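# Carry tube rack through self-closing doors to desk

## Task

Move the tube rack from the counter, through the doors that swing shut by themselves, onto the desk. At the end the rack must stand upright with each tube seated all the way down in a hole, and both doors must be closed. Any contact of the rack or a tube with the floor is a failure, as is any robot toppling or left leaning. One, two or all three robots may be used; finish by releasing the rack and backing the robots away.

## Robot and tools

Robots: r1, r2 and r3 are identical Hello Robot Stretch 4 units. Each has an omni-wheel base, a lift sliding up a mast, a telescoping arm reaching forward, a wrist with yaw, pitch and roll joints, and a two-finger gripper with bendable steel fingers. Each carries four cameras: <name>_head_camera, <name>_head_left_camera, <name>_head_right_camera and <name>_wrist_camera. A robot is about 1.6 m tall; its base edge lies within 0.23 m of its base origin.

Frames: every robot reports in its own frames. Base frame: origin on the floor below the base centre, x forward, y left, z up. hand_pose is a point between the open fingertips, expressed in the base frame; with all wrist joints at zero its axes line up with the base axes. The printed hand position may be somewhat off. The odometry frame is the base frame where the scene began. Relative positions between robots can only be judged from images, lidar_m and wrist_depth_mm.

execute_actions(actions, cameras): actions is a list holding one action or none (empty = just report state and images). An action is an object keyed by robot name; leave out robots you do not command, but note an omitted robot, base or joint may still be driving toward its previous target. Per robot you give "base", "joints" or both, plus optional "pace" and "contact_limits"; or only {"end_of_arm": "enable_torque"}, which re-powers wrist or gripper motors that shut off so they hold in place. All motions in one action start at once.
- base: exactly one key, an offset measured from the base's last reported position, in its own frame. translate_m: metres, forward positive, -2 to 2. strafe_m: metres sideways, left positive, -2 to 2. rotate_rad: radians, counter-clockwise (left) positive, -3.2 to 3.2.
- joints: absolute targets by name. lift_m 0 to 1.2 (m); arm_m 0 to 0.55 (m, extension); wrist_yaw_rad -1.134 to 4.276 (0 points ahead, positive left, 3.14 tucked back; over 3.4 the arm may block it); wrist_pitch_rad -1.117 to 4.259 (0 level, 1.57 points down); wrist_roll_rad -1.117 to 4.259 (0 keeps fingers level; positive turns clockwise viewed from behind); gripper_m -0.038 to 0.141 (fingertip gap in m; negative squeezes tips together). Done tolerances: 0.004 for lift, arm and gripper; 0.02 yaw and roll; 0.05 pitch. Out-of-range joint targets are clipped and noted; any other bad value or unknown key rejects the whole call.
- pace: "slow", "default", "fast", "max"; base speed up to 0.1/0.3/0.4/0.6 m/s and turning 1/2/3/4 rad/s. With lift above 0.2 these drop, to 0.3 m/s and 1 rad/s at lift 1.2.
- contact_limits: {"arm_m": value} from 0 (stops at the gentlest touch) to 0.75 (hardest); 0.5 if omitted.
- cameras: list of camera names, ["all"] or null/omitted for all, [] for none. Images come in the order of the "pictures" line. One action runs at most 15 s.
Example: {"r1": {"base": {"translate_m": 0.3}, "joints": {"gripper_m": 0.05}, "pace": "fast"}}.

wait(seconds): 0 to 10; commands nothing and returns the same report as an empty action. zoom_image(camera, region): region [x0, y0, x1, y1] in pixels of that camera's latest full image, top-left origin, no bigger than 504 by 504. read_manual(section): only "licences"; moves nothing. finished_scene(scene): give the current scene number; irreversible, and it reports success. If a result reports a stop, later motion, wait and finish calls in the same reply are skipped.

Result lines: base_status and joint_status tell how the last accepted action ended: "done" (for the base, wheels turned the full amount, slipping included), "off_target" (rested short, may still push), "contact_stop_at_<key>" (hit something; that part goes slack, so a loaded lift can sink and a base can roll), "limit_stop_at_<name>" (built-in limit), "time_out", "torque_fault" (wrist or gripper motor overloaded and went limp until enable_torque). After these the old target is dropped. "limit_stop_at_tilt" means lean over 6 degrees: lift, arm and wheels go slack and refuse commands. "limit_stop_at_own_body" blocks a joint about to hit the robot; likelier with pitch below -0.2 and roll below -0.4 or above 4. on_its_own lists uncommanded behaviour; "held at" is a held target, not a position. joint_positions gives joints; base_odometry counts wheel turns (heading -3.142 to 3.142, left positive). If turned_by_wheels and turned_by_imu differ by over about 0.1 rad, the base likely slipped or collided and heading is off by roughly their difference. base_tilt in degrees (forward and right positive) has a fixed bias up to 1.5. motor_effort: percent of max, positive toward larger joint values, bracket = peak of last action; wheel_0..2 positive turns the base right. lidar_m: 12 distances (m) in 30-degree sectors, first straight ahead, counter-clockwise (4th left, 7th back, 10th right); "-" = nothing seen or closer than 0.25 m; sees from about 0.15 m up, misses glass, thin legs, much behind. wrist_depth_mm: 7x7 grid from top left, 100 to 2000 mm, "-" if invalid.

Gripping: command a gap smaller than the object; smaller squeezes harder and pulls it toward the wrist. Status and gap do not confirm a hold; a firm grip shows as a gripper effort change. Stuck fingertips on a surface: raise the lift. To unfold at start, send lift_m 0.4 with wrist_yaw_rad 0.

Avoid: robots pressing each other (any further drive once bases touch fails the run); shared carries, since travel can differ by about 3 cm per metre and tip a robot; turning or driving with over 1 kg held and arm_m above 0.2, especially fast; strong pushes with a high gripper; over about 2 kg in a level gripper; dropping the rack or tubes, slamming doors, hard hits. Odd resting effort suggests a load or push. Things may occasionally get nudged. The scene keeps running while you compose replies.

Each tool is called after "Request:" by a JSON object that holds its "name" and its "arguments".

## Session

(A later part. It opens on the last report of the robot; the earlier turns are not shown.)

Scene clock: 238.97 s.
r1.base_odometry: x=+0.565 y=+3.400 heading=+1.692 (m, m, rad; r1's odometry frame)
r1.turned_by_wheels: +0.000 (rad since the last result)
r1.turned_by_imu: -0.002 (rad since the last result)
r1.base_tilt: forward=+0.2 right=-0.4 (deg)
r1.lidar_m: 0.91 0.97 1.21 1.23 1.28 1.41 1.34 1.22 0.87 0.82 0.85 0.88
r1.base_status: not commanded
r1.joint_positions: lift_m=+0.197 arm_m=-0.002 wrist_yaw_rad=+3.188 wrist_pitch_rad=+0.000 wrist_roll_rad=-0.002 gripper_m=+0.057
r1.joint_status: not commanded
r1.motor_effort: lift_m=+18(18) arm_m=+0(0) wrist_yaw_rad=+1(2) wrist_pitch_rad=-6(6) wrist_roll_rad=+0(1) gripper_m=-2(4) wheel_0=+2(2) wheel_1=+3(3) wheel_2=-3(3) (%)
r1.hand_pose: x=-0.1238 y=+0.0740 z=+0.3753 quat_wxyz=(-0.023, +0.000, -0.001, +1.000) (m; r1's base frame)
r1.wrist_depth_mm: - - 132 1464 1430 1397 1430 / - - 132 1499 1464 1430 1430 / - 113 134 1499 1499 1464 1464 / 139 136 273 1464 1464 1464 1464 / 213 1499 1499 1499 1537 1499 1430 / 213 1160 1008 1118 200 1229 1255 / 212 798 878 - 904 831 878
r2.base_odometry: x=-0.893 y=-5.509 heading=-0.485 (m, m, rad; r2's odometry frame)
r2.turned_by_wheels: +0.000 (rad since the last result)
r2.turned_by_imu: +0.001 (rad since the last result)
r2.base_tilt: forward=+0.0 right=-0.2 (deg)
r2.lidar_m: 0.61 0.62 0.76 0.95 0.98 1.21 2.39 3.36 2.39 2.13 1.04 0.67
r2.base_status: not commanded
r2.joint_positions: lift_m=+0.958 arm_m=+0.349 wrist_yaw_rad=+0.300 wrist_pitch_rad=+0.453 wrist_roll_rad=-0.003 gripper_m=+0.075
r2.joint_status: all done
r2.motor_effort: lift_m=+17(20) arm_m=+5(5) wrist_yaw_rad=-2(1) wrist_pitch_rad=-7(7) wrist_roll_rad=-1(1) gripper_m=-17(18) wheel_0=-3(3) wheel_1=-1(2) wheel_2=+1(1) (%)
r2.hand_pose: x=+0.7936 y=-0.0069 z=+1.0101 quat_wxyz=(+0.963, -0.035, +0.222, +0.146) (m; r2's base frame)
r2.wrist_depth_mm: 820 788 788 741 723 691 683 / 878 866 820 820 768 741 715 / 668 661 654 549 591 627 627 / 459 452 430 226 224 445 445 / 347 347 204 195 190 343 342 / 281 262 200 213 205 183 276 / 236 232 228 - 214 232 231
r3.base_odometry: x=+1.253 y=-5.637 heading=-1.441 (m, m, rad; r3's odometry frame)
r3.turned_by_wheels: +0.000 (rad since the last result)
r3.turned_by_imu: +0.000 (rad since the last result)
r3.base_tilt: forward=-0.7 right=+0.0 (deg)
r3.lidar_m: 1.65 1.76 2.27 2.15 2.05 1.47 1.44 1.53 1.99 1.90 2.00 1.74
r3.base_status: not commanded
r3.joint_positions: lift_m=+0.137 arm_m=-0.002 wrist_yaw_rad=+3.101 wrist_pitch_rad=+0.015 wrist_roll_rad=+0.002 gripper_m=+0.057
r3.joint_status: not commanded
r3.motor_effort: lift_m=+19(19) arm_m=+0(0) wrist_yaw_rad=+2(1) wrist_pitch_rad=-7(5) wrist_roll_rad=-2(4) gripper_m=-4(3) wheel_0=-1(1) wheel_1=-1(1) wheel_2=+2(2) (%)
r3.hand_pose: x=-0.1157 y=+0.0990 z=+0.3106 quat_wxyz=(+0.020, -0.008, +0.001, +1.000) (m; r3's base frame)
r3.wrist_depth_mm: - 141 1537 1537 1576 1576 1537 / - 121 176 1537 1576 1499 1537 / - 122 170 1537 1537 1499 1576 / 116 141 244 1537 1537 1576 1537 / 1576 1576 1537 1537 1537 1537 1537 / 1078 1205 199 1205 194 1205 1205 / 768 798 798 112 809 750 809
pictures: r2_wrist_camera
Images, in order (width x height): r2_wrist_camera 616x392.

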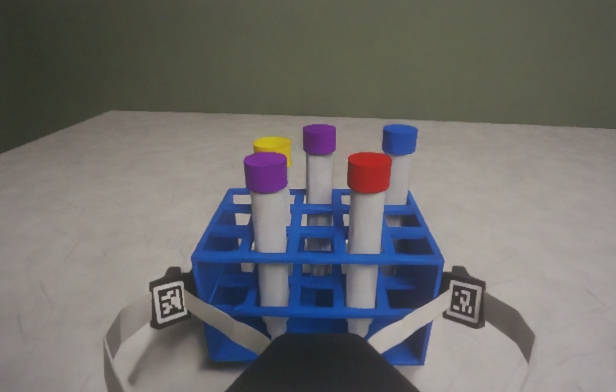

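Request:
{"name": "execute_actions", "arguments": {"actions": [{"r2":{"joints":{"lift_m":0.944},"pace":"slow"}}], "cameras": ["r2_wrist_camera"]}}

Scene clock: 243.23 s.
r1.base_odometry: x=+0.565 y=+3.400 heading=+1.692 (m, m, rad; r1's odometry frame)
r1.turned_by_wheels: +0.000 (rad since the last result)
r1.turned_by_imu: -0.001 (rad since the last result)
r1.base_tilt: forward=+0.3 right=-0.3 (deg)
r1.lidar_m: 0.91 0.97 1.20 1.23 1.26 1.41 1.35 1.22 0.88 0.82 0.86 0.88
r1.base_status: not commanded
r1.joint_positions: lift_m=+0.197 arm_m=-0.002 wrist_yaw_rad=+3.188 wrist_pitch_rad=+0.000 wrist_roll_rad=-0.002 gripper_m=+0.057
r1.joint_status: not commanded
r1.motor_effort: lift_m=+18(18) arm_m=+0(0) wrist_yaw_rad=+1(1) wrist_pitch_rad=-6(7) wrist_roll_rad=+0(1) gripper_m=-2(1) wheel_0=+2(2) wheel_1=+3(3) wheel_2=-3(3) (%)
r1.hand_pose: x=-0.1238 y=+0.0740 z=+0.3753 quat_wxyz=(-0.023, +0.000, -0.001, +1.000) (m; r1's base frame)
r1.wrist_depth_mm: - - 131 1430 1430 1430 1430 / - - 132 1464 1464 1430 1430 / - 113 134 1464 1464 1464 1430 / 139 137 273 1464 1464 1464 1464 / 214 1499 1464 1537 1499 1499 1430 / 213 1160 1008 1118 200 1255 1205 / 212 788 878 - 904 831 891
r2.base_odometry: x=-0.893 y=-5.509 heading=-0.485 (m, m, rad; r2's odometry frame)
r2.turned_by_wheels: +0.000 (rad since the last result)
r2.turned_by_imu: +0.001 (rad since the last result)
r2.base_tilt: forward=+0.0 right=-0.3 (deg)
r2.lidar_m: 0.60 0.60 0.77 0.96 0.98 1.18 2.39 3.37 2.38 2.15 1.04 0.66
r2.base_status: not commanded
r2.joint_positions: lift_m=+0.944 arm_m=+0.349 wrist_yaw_rad=+0.300 wrist_pitch_rad=+0.453 wrist_roll_rad=-0.003 gripper_m=+0.075
r2.joint_status: all done
r2.motor_effort: lift_m=+17(14) arm_m=+5(5) wrist_yaw_rad=-1(2) wrist_pitch_rad=-7(7) wrist_roll_rad=-1(1) gripper_m=-18(18) wheel_0=-3(3) wheel_1=-1(1) wheel_2=+1(1) (%)
r2.hand_pose: x=+0.7936 y=-0.0069 z=+0.9961 quat_wxyz=(+0.963, -0.035, +0.222, +0.146) (m; r2's base frame)
r2.wrist_depth_mm: 809 798 768 741 707 691 676 / 878 831 831 788 759 732 715 / 621 609 603 512 549 591 591 / 424 424 399 228 224 415 407 / 324 325 204 194 190 317 319 / 262 242 200 213 205 182 258 / 219 216 216 - 209 216 214
r3.base_odometry: x=+1.253 y=-5.637 heading=-1.441 (m, m, rad; r3's odometry frame)
r3.turned_by_wheels: +0.000 (rad since the last result)
r3.turned_by_imu: +0.000 (rad since the last result)
r3.base_tilt: forward=-0.7 right=+0.0 (deg)
r3.lidar_m: 1.68 1.75 2.26 2.12 2.04 1.49 1.42 1.51 2.00 1.91 1.99 1.73
r3.base_status: not commanded
r3.joint_positions: lift_m=+0.137 arm_m=-0.002 wrist_yaw_rad=+3.101 wrist_pitch_rad=+0.015 wrist_roll_rad=+0.002 gripper_m=+0.057
r3.joint_status: not commanded
r3.motor_effort: lift_m=+20(19) arm_m=+0(0) wrist_yaw_rad=+1(1) wrist_pitch_rad=-6(6) wrist_roll_rad=-3(2) gripper_m=-2(3) wheel_0=-1(1) wheel_1=-1(1) wheel_2=+2(2) (%)
r3.hand_pose: x=-0.1157 y=+0.0990 z=+0.3106 quat_wxyz=(+0.020, -0.008, +0.001, +1.000) (m; r3's base frame)
r3.wrist_depth_mm: - 141 1576 1537 1537 1499 1499 / - 121 175 1576 1537 1537 1499 / - 122 170 1618 1537 1537 1537 / 116 141 244 1537 1537 1576 1576 / 1537 1618 1576 1576 1537 1537 1537 / 1078 1205 198 1182 193 1205 1182 / 759 798 809 112 809 750 831
pictures: r2_wrist_camera
Images, in order (width x height): r2_wrist_camera 616x392.

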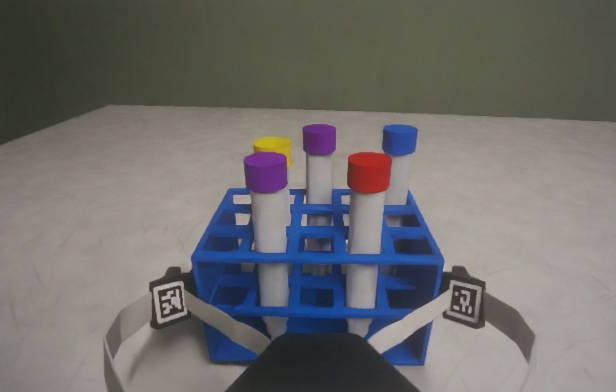

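Matches grasp height. Open gripper.

Request:
{"name": "execute_actions", "arguments": {"actions": [{"r2":{"joints":{"gripper_m":0.141}}}], "cameras": ["r2_wrist_camera"]}}

Scene clock: 246.97 s.
r1.base_odometry: x=+0.565 y=+3.400 heading=+1.692 (m, m, rad; r1's odometry frame)
r1.turned_by_wheels: +0.000 (rad since the last result)
r1.turned_by_imu: -0.001 (rad since the last result)
r1.base_tilt: forward=+0.3 right=-0.3 (deg)
r1.lidar_m: 0.88 0.96 1.21 1.23 1.28 1.40 1.34 1.23 0.87 0.81 0.86 0.90
r1.base_status: not commanded
r1.joint_positions: lift_m=+0.197 arm_m=-0.002 wrist_yaw_rad=+3.188 wrist_pitch_rad=+0.000 wrist_roll_rad=-0.002 gripper_m=+0.057
r1.joint_status: not commanded
r1.motor_effort: lift_m=+18(18) arm_m=+0(1) wrist_yaw_rad=+2(1) wrist_pitch_rad=-7(6) wrist_roll_rad=-1(3) gripper_m=-3(2) wheel_0=+2(2) wheel_1=+3(3) wheel_2=-3(3) (%)
r1.hand_pose: x=-0.1238 y=+0.0740 z=+0.3753 quat_wxyz=(-0.023, +0.000, -0.001, +1.000) (m; r1's base frame)
r1.wrist_depth_mm: - - 132 1464 1430 1430 1430 / - - 132 1464 1464 1430 1464 / - 113 134 1464 1464 1464 1430 / 138 136 273 1537 1464 1464 1464 / 213 1499 1499 1499 1499 1464 1464 / 213 1138 1008 1118 200 1255 1229 / 212 798 866 - 891 842 878
r2.base_odometry: x=-0.893 y=-5.509 heading=-0.485 (m, m, rad; r2's odometry frame)
r2.turned_by_wheels: +0.000 (rad since the last result)
r2.turned_by_imu: +0.001 (rad since the last result)
r2.base_tilt: forward=+0.1 right=-0.2 (deg)
r2.lidar_m: 0.59 0.61 0.76 0.98 0.98 1.17 2.40 3.35 2.40 2.15 1.03 0.67
r2.base_status: not commanded
r2.joint_positions: lift_m=+0.944 arm_m=+0.349 wrist_yaw_rad=+0.300 wrist_pitch_rad=+0.452 wrist_roll_rad=-0.003 gripper_m=+0.141
r2.joint_status: all done
r2.motor_effort: lift_m=+17(17) arm_m=+5(5) wrist_yaw_rad=-1(1) wrist_pitch_rad=-5(7) wrist_roll_rad=+0(1) gripper_m=-2(12) wheel_0=-3(3) wheel_1=-1(1) wheel_2=+1(1) (%)
r2.hand_pose: x=+0.7937 y=-0.0068 z=+0.9963 quat_wxyz=(+0.964, -0.035, +0.222, +0.146) (m; r2's base frame)
r2.wrist_depth_mm: 820 798 768 741 723 699 683 / 878 842 820 798 759 741 723 / 627 615 603 559 554 603 597 / 427 427 399 241 239 415 413 / 325 327 226 211 212 319 319 / 262 254 225 216 216 241 258 / 220 220 222 - 226 211 220
r3.base_odometry: x=+1.253 y=-5.637 heading=-1.441 (m, m, rad; r3's odometry frame)
r3.turned_by_wheels: +0.000 (rad since the last result)
r3.turned_by_imu: +0.000 (rad since the last result)
r3.base_tilt: forward=-0.7 right=-0.1 (deg)
r3.lidar_m: 1.65 1.76 2.27 2.16 1.99 1.46 1.42 1.52 1.99 1.90 2.00 1.76
r3.base_status: not commanded
r3.joint_positions: lift_m=+0.137 arm_m=-0.002 wrist_yaw_rad=+3.101 wrist_pitch_rad=+0.015 wrist_roll_rad=+0.002 gripper_m=+0.057
r3.joint_status: not commanded
r3.motor_effort: lift_m=+20(19) arm_m=+0(0) wrist_yaw_rad=+3(1) wrist_pitch_rad=-6(6) wrist_roll_rad=-3(3) gripper_m=-3(2) wheel_0=-1(1) wheel_1=-1(1) wheel_2=+2(2) (%)
r3.hand_pose: x=-0.1157 y=+0.0990 z=+0.3106 quat_wxyz=(+0.020, -0.008, +0.001, +1.000) (m; r3's base frame)
r3.wrist_depth_mm: - 141 1537 1576 1537 1537 1537 / - 121 175 1537 1576 1576 1537 / - 122 170 1537 1537 1618 1537 / 116 141 244 1537 1576 1499 1576 / 1576 1576 1618 1537 1537 1499 1537 / 1078 1229 198 1205 194 1205 1205 / 759 788 798 112 809 741 820
pictures: r2_wrist_camera
Images, in order (width x height): r2_wrist_camera 616x392.

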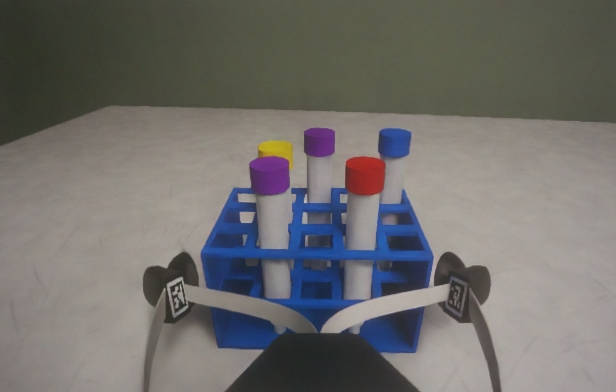

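Request:
{"name": "execute_actions", "arguments": {"actions": [{"r2":{"joints":{"lift_m":1.08},"pace":"fast"}}], "cameras": ["r2_wrist_camera"]}}

Request:
{"name": "execute_actions", "arguments": {"actions": [{"r2":{"joints":{"arm_m":0.0},"base":{"translate_m":-0.2},"pace":"fast"},"r1":{"base":{"rotate_rad":1.2},"pace":"fast"}}], "cameras": ["r2_wrist_camera","r2_head_camera","r1_head_left_camera","r1_wrist_camera"]}}

Scene clock: 254.63 s.
r1.base_odometry: x=+0.565 y=+3.400 heading=+1.692 (m, m, rad; r1's odometry frame)
r1.turned_by_wheels: +0.000 (rad since the last result)
r1.turned_by_imu: -0.002 (rad since the last result)
r1.base_tilt: forward=+0.3 right=-0.3 (deg)
r1.lidar_m: 0.91 0.98 1.21 1.23 1.27 1.43 1.35 1.23 0.86 0.83 0.83 0.89
r1.base_status: not commanded
r1.joint_positions: lift_m=+0.197 arm_m=-0.002 wrist_yaw_rad=+3.188 wrist_pitch_rad=+0.000 wrist_roll_rad=-0.002 gripper_m=+0.057
r1.joint_status: not commanded
r1.motor_effort: lift_m=+17(18) arm_m=+0(0) wrist_yaw_rad=+2(1) wrist_pitch_rad=-6(8) wrist_roll_rad=-2(1) gripper_m=-4(2) wheel_0=+2(2) wheel_1=+3(2) wheel_2=-3(3) (%)
r1.hand_pose: x=-0.1238 y=+0.0740 z=+0.3753 quat_wxyz=(-0.023, +0.000, -0.001, +1.000) (m; r1's base frame)
r1.wrist_depth_mm: - - 131 1464 1430 1430 1397 / - - 132 1464 1430 1464 1397 / - 113 134 1464 1499 1464 1430 / 138 136 274 1537 1499 1464 1464 / 213 1499 1499 1499 1499 1499 1499 / 213 1138 1008 1118 200 1255 1229 / 212 778 891 - 891 842 891
r2.base_odometry: x=-0.893 y=-5.509 heading=-0.485 (m, m, rad; r2's odometry frame)
r2.turned_by_wheels: +0.000 (rad since the last result)
r2.turned_by_imu: +0.001 (rad since the last result)
r2.base_tilt: forward=+0.0 right=-0.3 (deg)
r2.lidar_m: 0.58 0.60 0.75 0.97 0.97 1.19 2.40 3.36 2.38 2.13 1.05 0.65
r2.base_status: not commanded
r2.joint_positions: lift_m=+1.080 arm_m=+0.349 wrist_yaw_rad=+0.300 wrist_pitch_rad=+0.452 wrist_roll_rad=-0.003 gripper_m=+0.141
r2.joint_status: all done
r2.motor_effort: lift_m=+21(19) arm_m=+5(6) wrist_yaw_rad=-1(1) wrist_pitch_rad=-4(6) wrist_roll_rad=-1(1) gripper_m=+0(2) wheel_0=-3(3) wheel_1=-1(1) wheel_2=+1(1) (%)
r2.hand_pose: x=+0.7937 y=-0.0068 z=+1.1320 quat_wxyz=(+0.964, -0.035, +0.221, +0.146) (m; r2's base frame)
r2.wrist_depth_mm: 831 788 768 759 723 691 699 / 904 854 820 798 759 741 723 / 960 917 878 854 831 798 778 / 1025 732 715 732 723 715 715 / 559 554 554 549 544 544 535 / 452 433 415 303 315 407 436 / 375 375 375 - 370 362 370
r3.base_odometry: x=+1.253 y=-5.637 heading=-1.441 (m, m, rad; r3's odometry frame)
r3.turned_by_wheels: +0.000 (rad since the last result)
r3.turned_by_imu: +0.000 (rad since the last result)
r3.base_tilt: forward=-0.7 right=+0.0 (deg)
r3.lidar_m: 1.66 1.77 2.25 2.16 2.02 1.48 1.44 1.51 1.99 1.90 2.01 1.74
r3.base_status: not commanded
r3.joint_positions: lift_m=+0.137 arm_m=-0.002 wrist_yaw_rad=+3.101 wrist_pitch_rad=+0.015 wrist_roll_rad=+0.002 gripper_m=+0.057
r3.joint_status: not commanded
r3.motor_effort: lift_m=+20(19) arm_m=+0(0) wrist_yaw_rad=+2(2) wrist_pitch_rad=-6(6) wrist_roll_rad=-2(3) gripper_m=-4(2) wheel_0=-1(1) wheel_1=-1(1) wheel_2=+2(2) (%)
r3.hand_pose: x=-0.1157 y=+0.0990 z=+0.3106 quat_wxyz=(+0.020, -0.008, +0.001, +1.000) (m; r3's base frame)
r3.wrist_depth_mm: - 141 1537 1576 1537 1576 1499 / - 121 175 1537 1537 1537 1576 / - 122 169 1576 1537 1537 1537 / 116 141 245 1537 1576 1576 1537 / 1499 1499 1618 1576 1576 1576 1576 / 1078 1205 198 1205 193 1205 1182 / 768 788 788 112 809 750 831
pictures: r2_wrist_camera
Images, in order (width x height): r2_wrist_camera 616x392.

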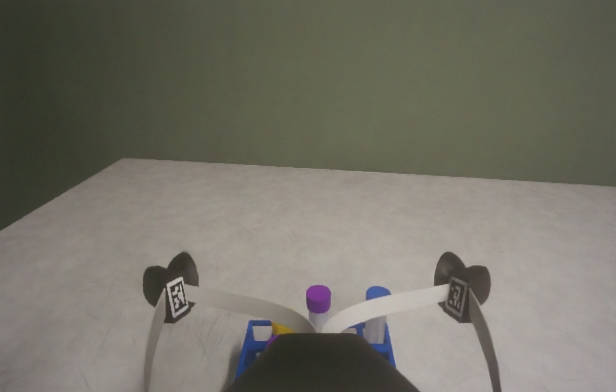

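Scene clock: 256.60 s.
r1.base_odometry: x=+0.565 y=+3.400 heading=+2.892 (m, m, rad; r1's odometry frame)
r1.turned_by_wheels: +1.200 (rad since the last result)
r1.turned_by_imu: +1.206 (rad since the last result)
r1.base_tilt: forward=+0.3 right=-0.4 (deg)
r1.lidar_m: 1.25 1.23 1.33 1.35 1.34 1.09 0.84 0.81 0.90 0.87 0.91 1.00
r1.base_status: done
r1.joint_positions: lift_m=+0.197 arm_m=-0.002 wrist_yaw_rad=+3.188 wrist_pitch_rad=+0.000 wrist_roll_rad=-0.002 gripper_m=+0.057
r1.joint_status: not commanded
r1.motor_effort: lift_m=+18(17) arm_m=+0(0) wrist_yaw_rad=+1(2) wrist_pitch_rad=-5(7) wrist_roll_rad=-1(1) gripper_m=-3(2) wheel_0=-2(5) wheel_1=-1(7) wheel_2=+0(11) (%)
r1.hand_pose: x=-0.1238 y=+0.0740 z=+0.3753 quat_wxyz=(-0.023, +0.000, -0.001, +1.000) (m; r1's base frame)
r1.wrist_depth_mm: - - 131 1025 1118 1255 1308 / - - 132 1025 1138 1255 1336 / - 113 134 1042 1118 1281 1308 / 139 136 274 1042 1160 1281 1308 / 214 904 931 1060 1138 1281 1308 / 213 891 931 1008 200 1281 1205 / 213 798 878 - 917 842 878
r2.base_odometry: x=-1.070 y=-5.416 heading=-0.486 (m, m, rad; r2's odometry frame)
r2.turned_by_wheels: +0.000 (rad since the last result)
r2.turned_by_imu: +0.000 (rad since the last result)
r2.base_tilt: forward=+0.0 right=-0.2 (deg)
r2.lidar_m: 0.78 0.81 1.04 0.93 0.94 1.26 2.32 3.17 2.41 2.17 2.19 0.89
r2.base_status: done
r2.joint_positions: lift_m=+1.080 arm_m=+0.003 wrist_yaw_rad=+0.300 wrist_pitch_rad=+0.452 wrist_roll_rad=-0.003 gripper_m=+0.141
r2.joint_status: all done
joint sent to its limit — the command would take r2.arm_m past its lower limit, so that joint was sent only as far as its limit.
r2.motor_effort: lift_m=+21(21) arm_m=-5(6) wrist_yaw_rad=-1(2) wrist_pitch_rad=-4(5) wrist_roll_rad=-1(0) gripper_m=+0(3) wheel_0=-1(4) wheel_1=+0(6) wheel_2=-2(11) (%)
r2.hand_pose: x=+0.4481 y=-0.0069 z=+1.1320 quat_wxyz=(+0.964, -0.035, +0.221, +0.146) (m; r2's base frame)
r2.wrist_depth_mm: 1205 1308 1229 1255 1182 1160 1118 / 1182 1397 1366 1308 1255 1205 1205 / 1229 1499 1078 1025 891 1025 991 / 1229 842 732 732 715 715 707 / 1205 1618 1708 1661 1576 609 1430 / 1255 1499 1366 1708 1618 1618 1537 / 1255 1464 1499 - 1464 1397 1430
r3.base_odometry: x=+1.253 y=-5.637 heading=-1.441 (m, m, rad; r3's odometry frame)
r3.turned_by_wheels: +0.000 (rad since the last result)
r3.turned_by_imu: +0.000 (rad since the last result)
r3.base_tilt: forward=-0.7 right=+0.0 (deg)
r3.lidar_m: 1.67 1.74 2.26 2.15 1.99 1.44 1.44 1.50 1.99 1.89 2.01 1.74
r3.base_status: not commanded
r3.joint_positions: lift_m=+0.137 arm_m=-0.002 wrist_yaw_rad=+3.101 wrist_pitch_rad=+0.015 wrist_roll_rad=+0.002 gripper_m=+0.057
r3.joint_status: not commanded
r3.motor_effort: lift_m=+19(19) arm_m=+0(0) wrist_yaw_rad=+0(2) wrist_pitch_rad=-5(5) wrist_roll_rad=-1(3) gripper_m=-6(4) wheel_0=-1(1) wheel_1=-1(1) wheel_2=+2(2) (%)
r3.hand_pose: x=-0.1157 y=+0.0990 z=+0.3106 quat_wxyz=(+0.020, -0.008, +0.001, +1.000) (m; r3's base frame)
r3.wrist_depth_mm: - 141 1576 1537 1537 1537 1537 / - 121 175 1537 1537 1576 1537 / - 122 169 1499 1537 1499 1537 / 116 141 244 1576 1537 1576 1537 / 1537 1537 1537 1499 1576 1537 1537 / 1060 1182 199 1205 194 1205 1160 / 759 798 809 112 809 741 820
pictures: r1_head_left_camera, r1_wrist_camera, r2_head_camera, r2_wrist_camera
Images, in order (width x height): r1_head_left_camera 420x672, r1_wrist_camera 616x392, r2_head_camera 420x560, r2_wrist_camera 616x392.

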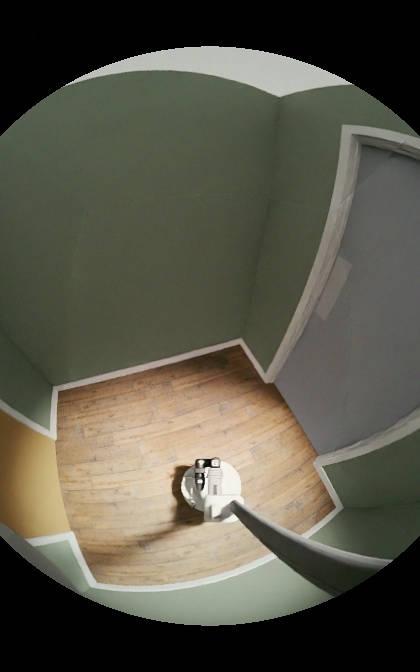

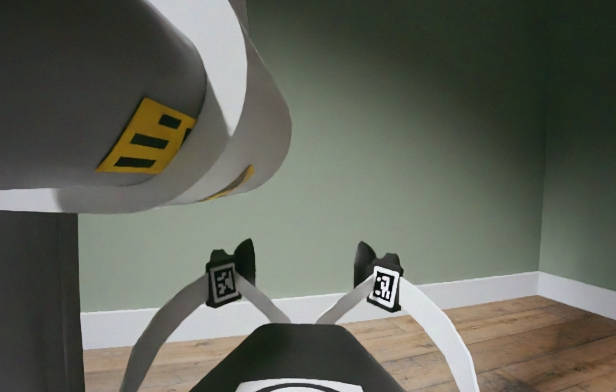

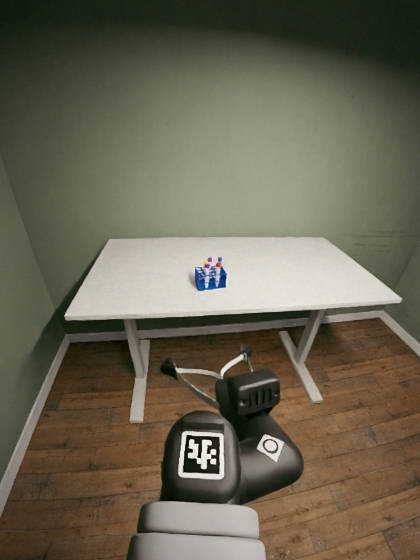

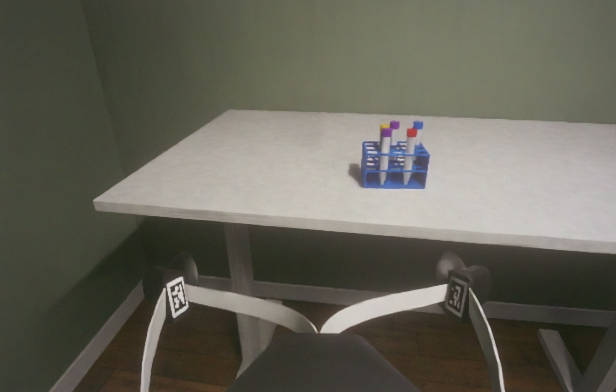

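Request:
{"name": "zoom_image", "arguments": {"camera": "r2_wrist_camera", "region": [330, 105, 460, 200]}}

Region (330, 105, 460, 200) of r2_wrist_camera's 616x392 image, scaled by 3.877; it fills the top 368 rows of this view, and the rest is white.

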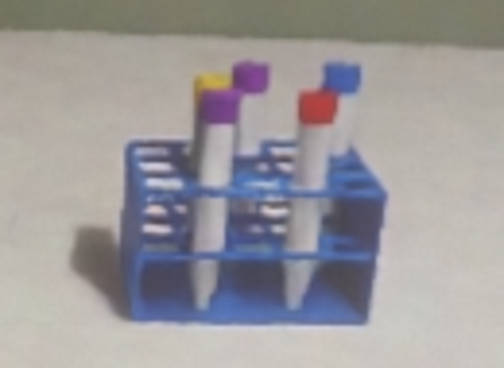

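The rack is upright, all tubes are seated and both doors are shut.

Request:
{"name": "finished_scene", "arguments": {"scene": 2}}

The scene is finished: the task was done.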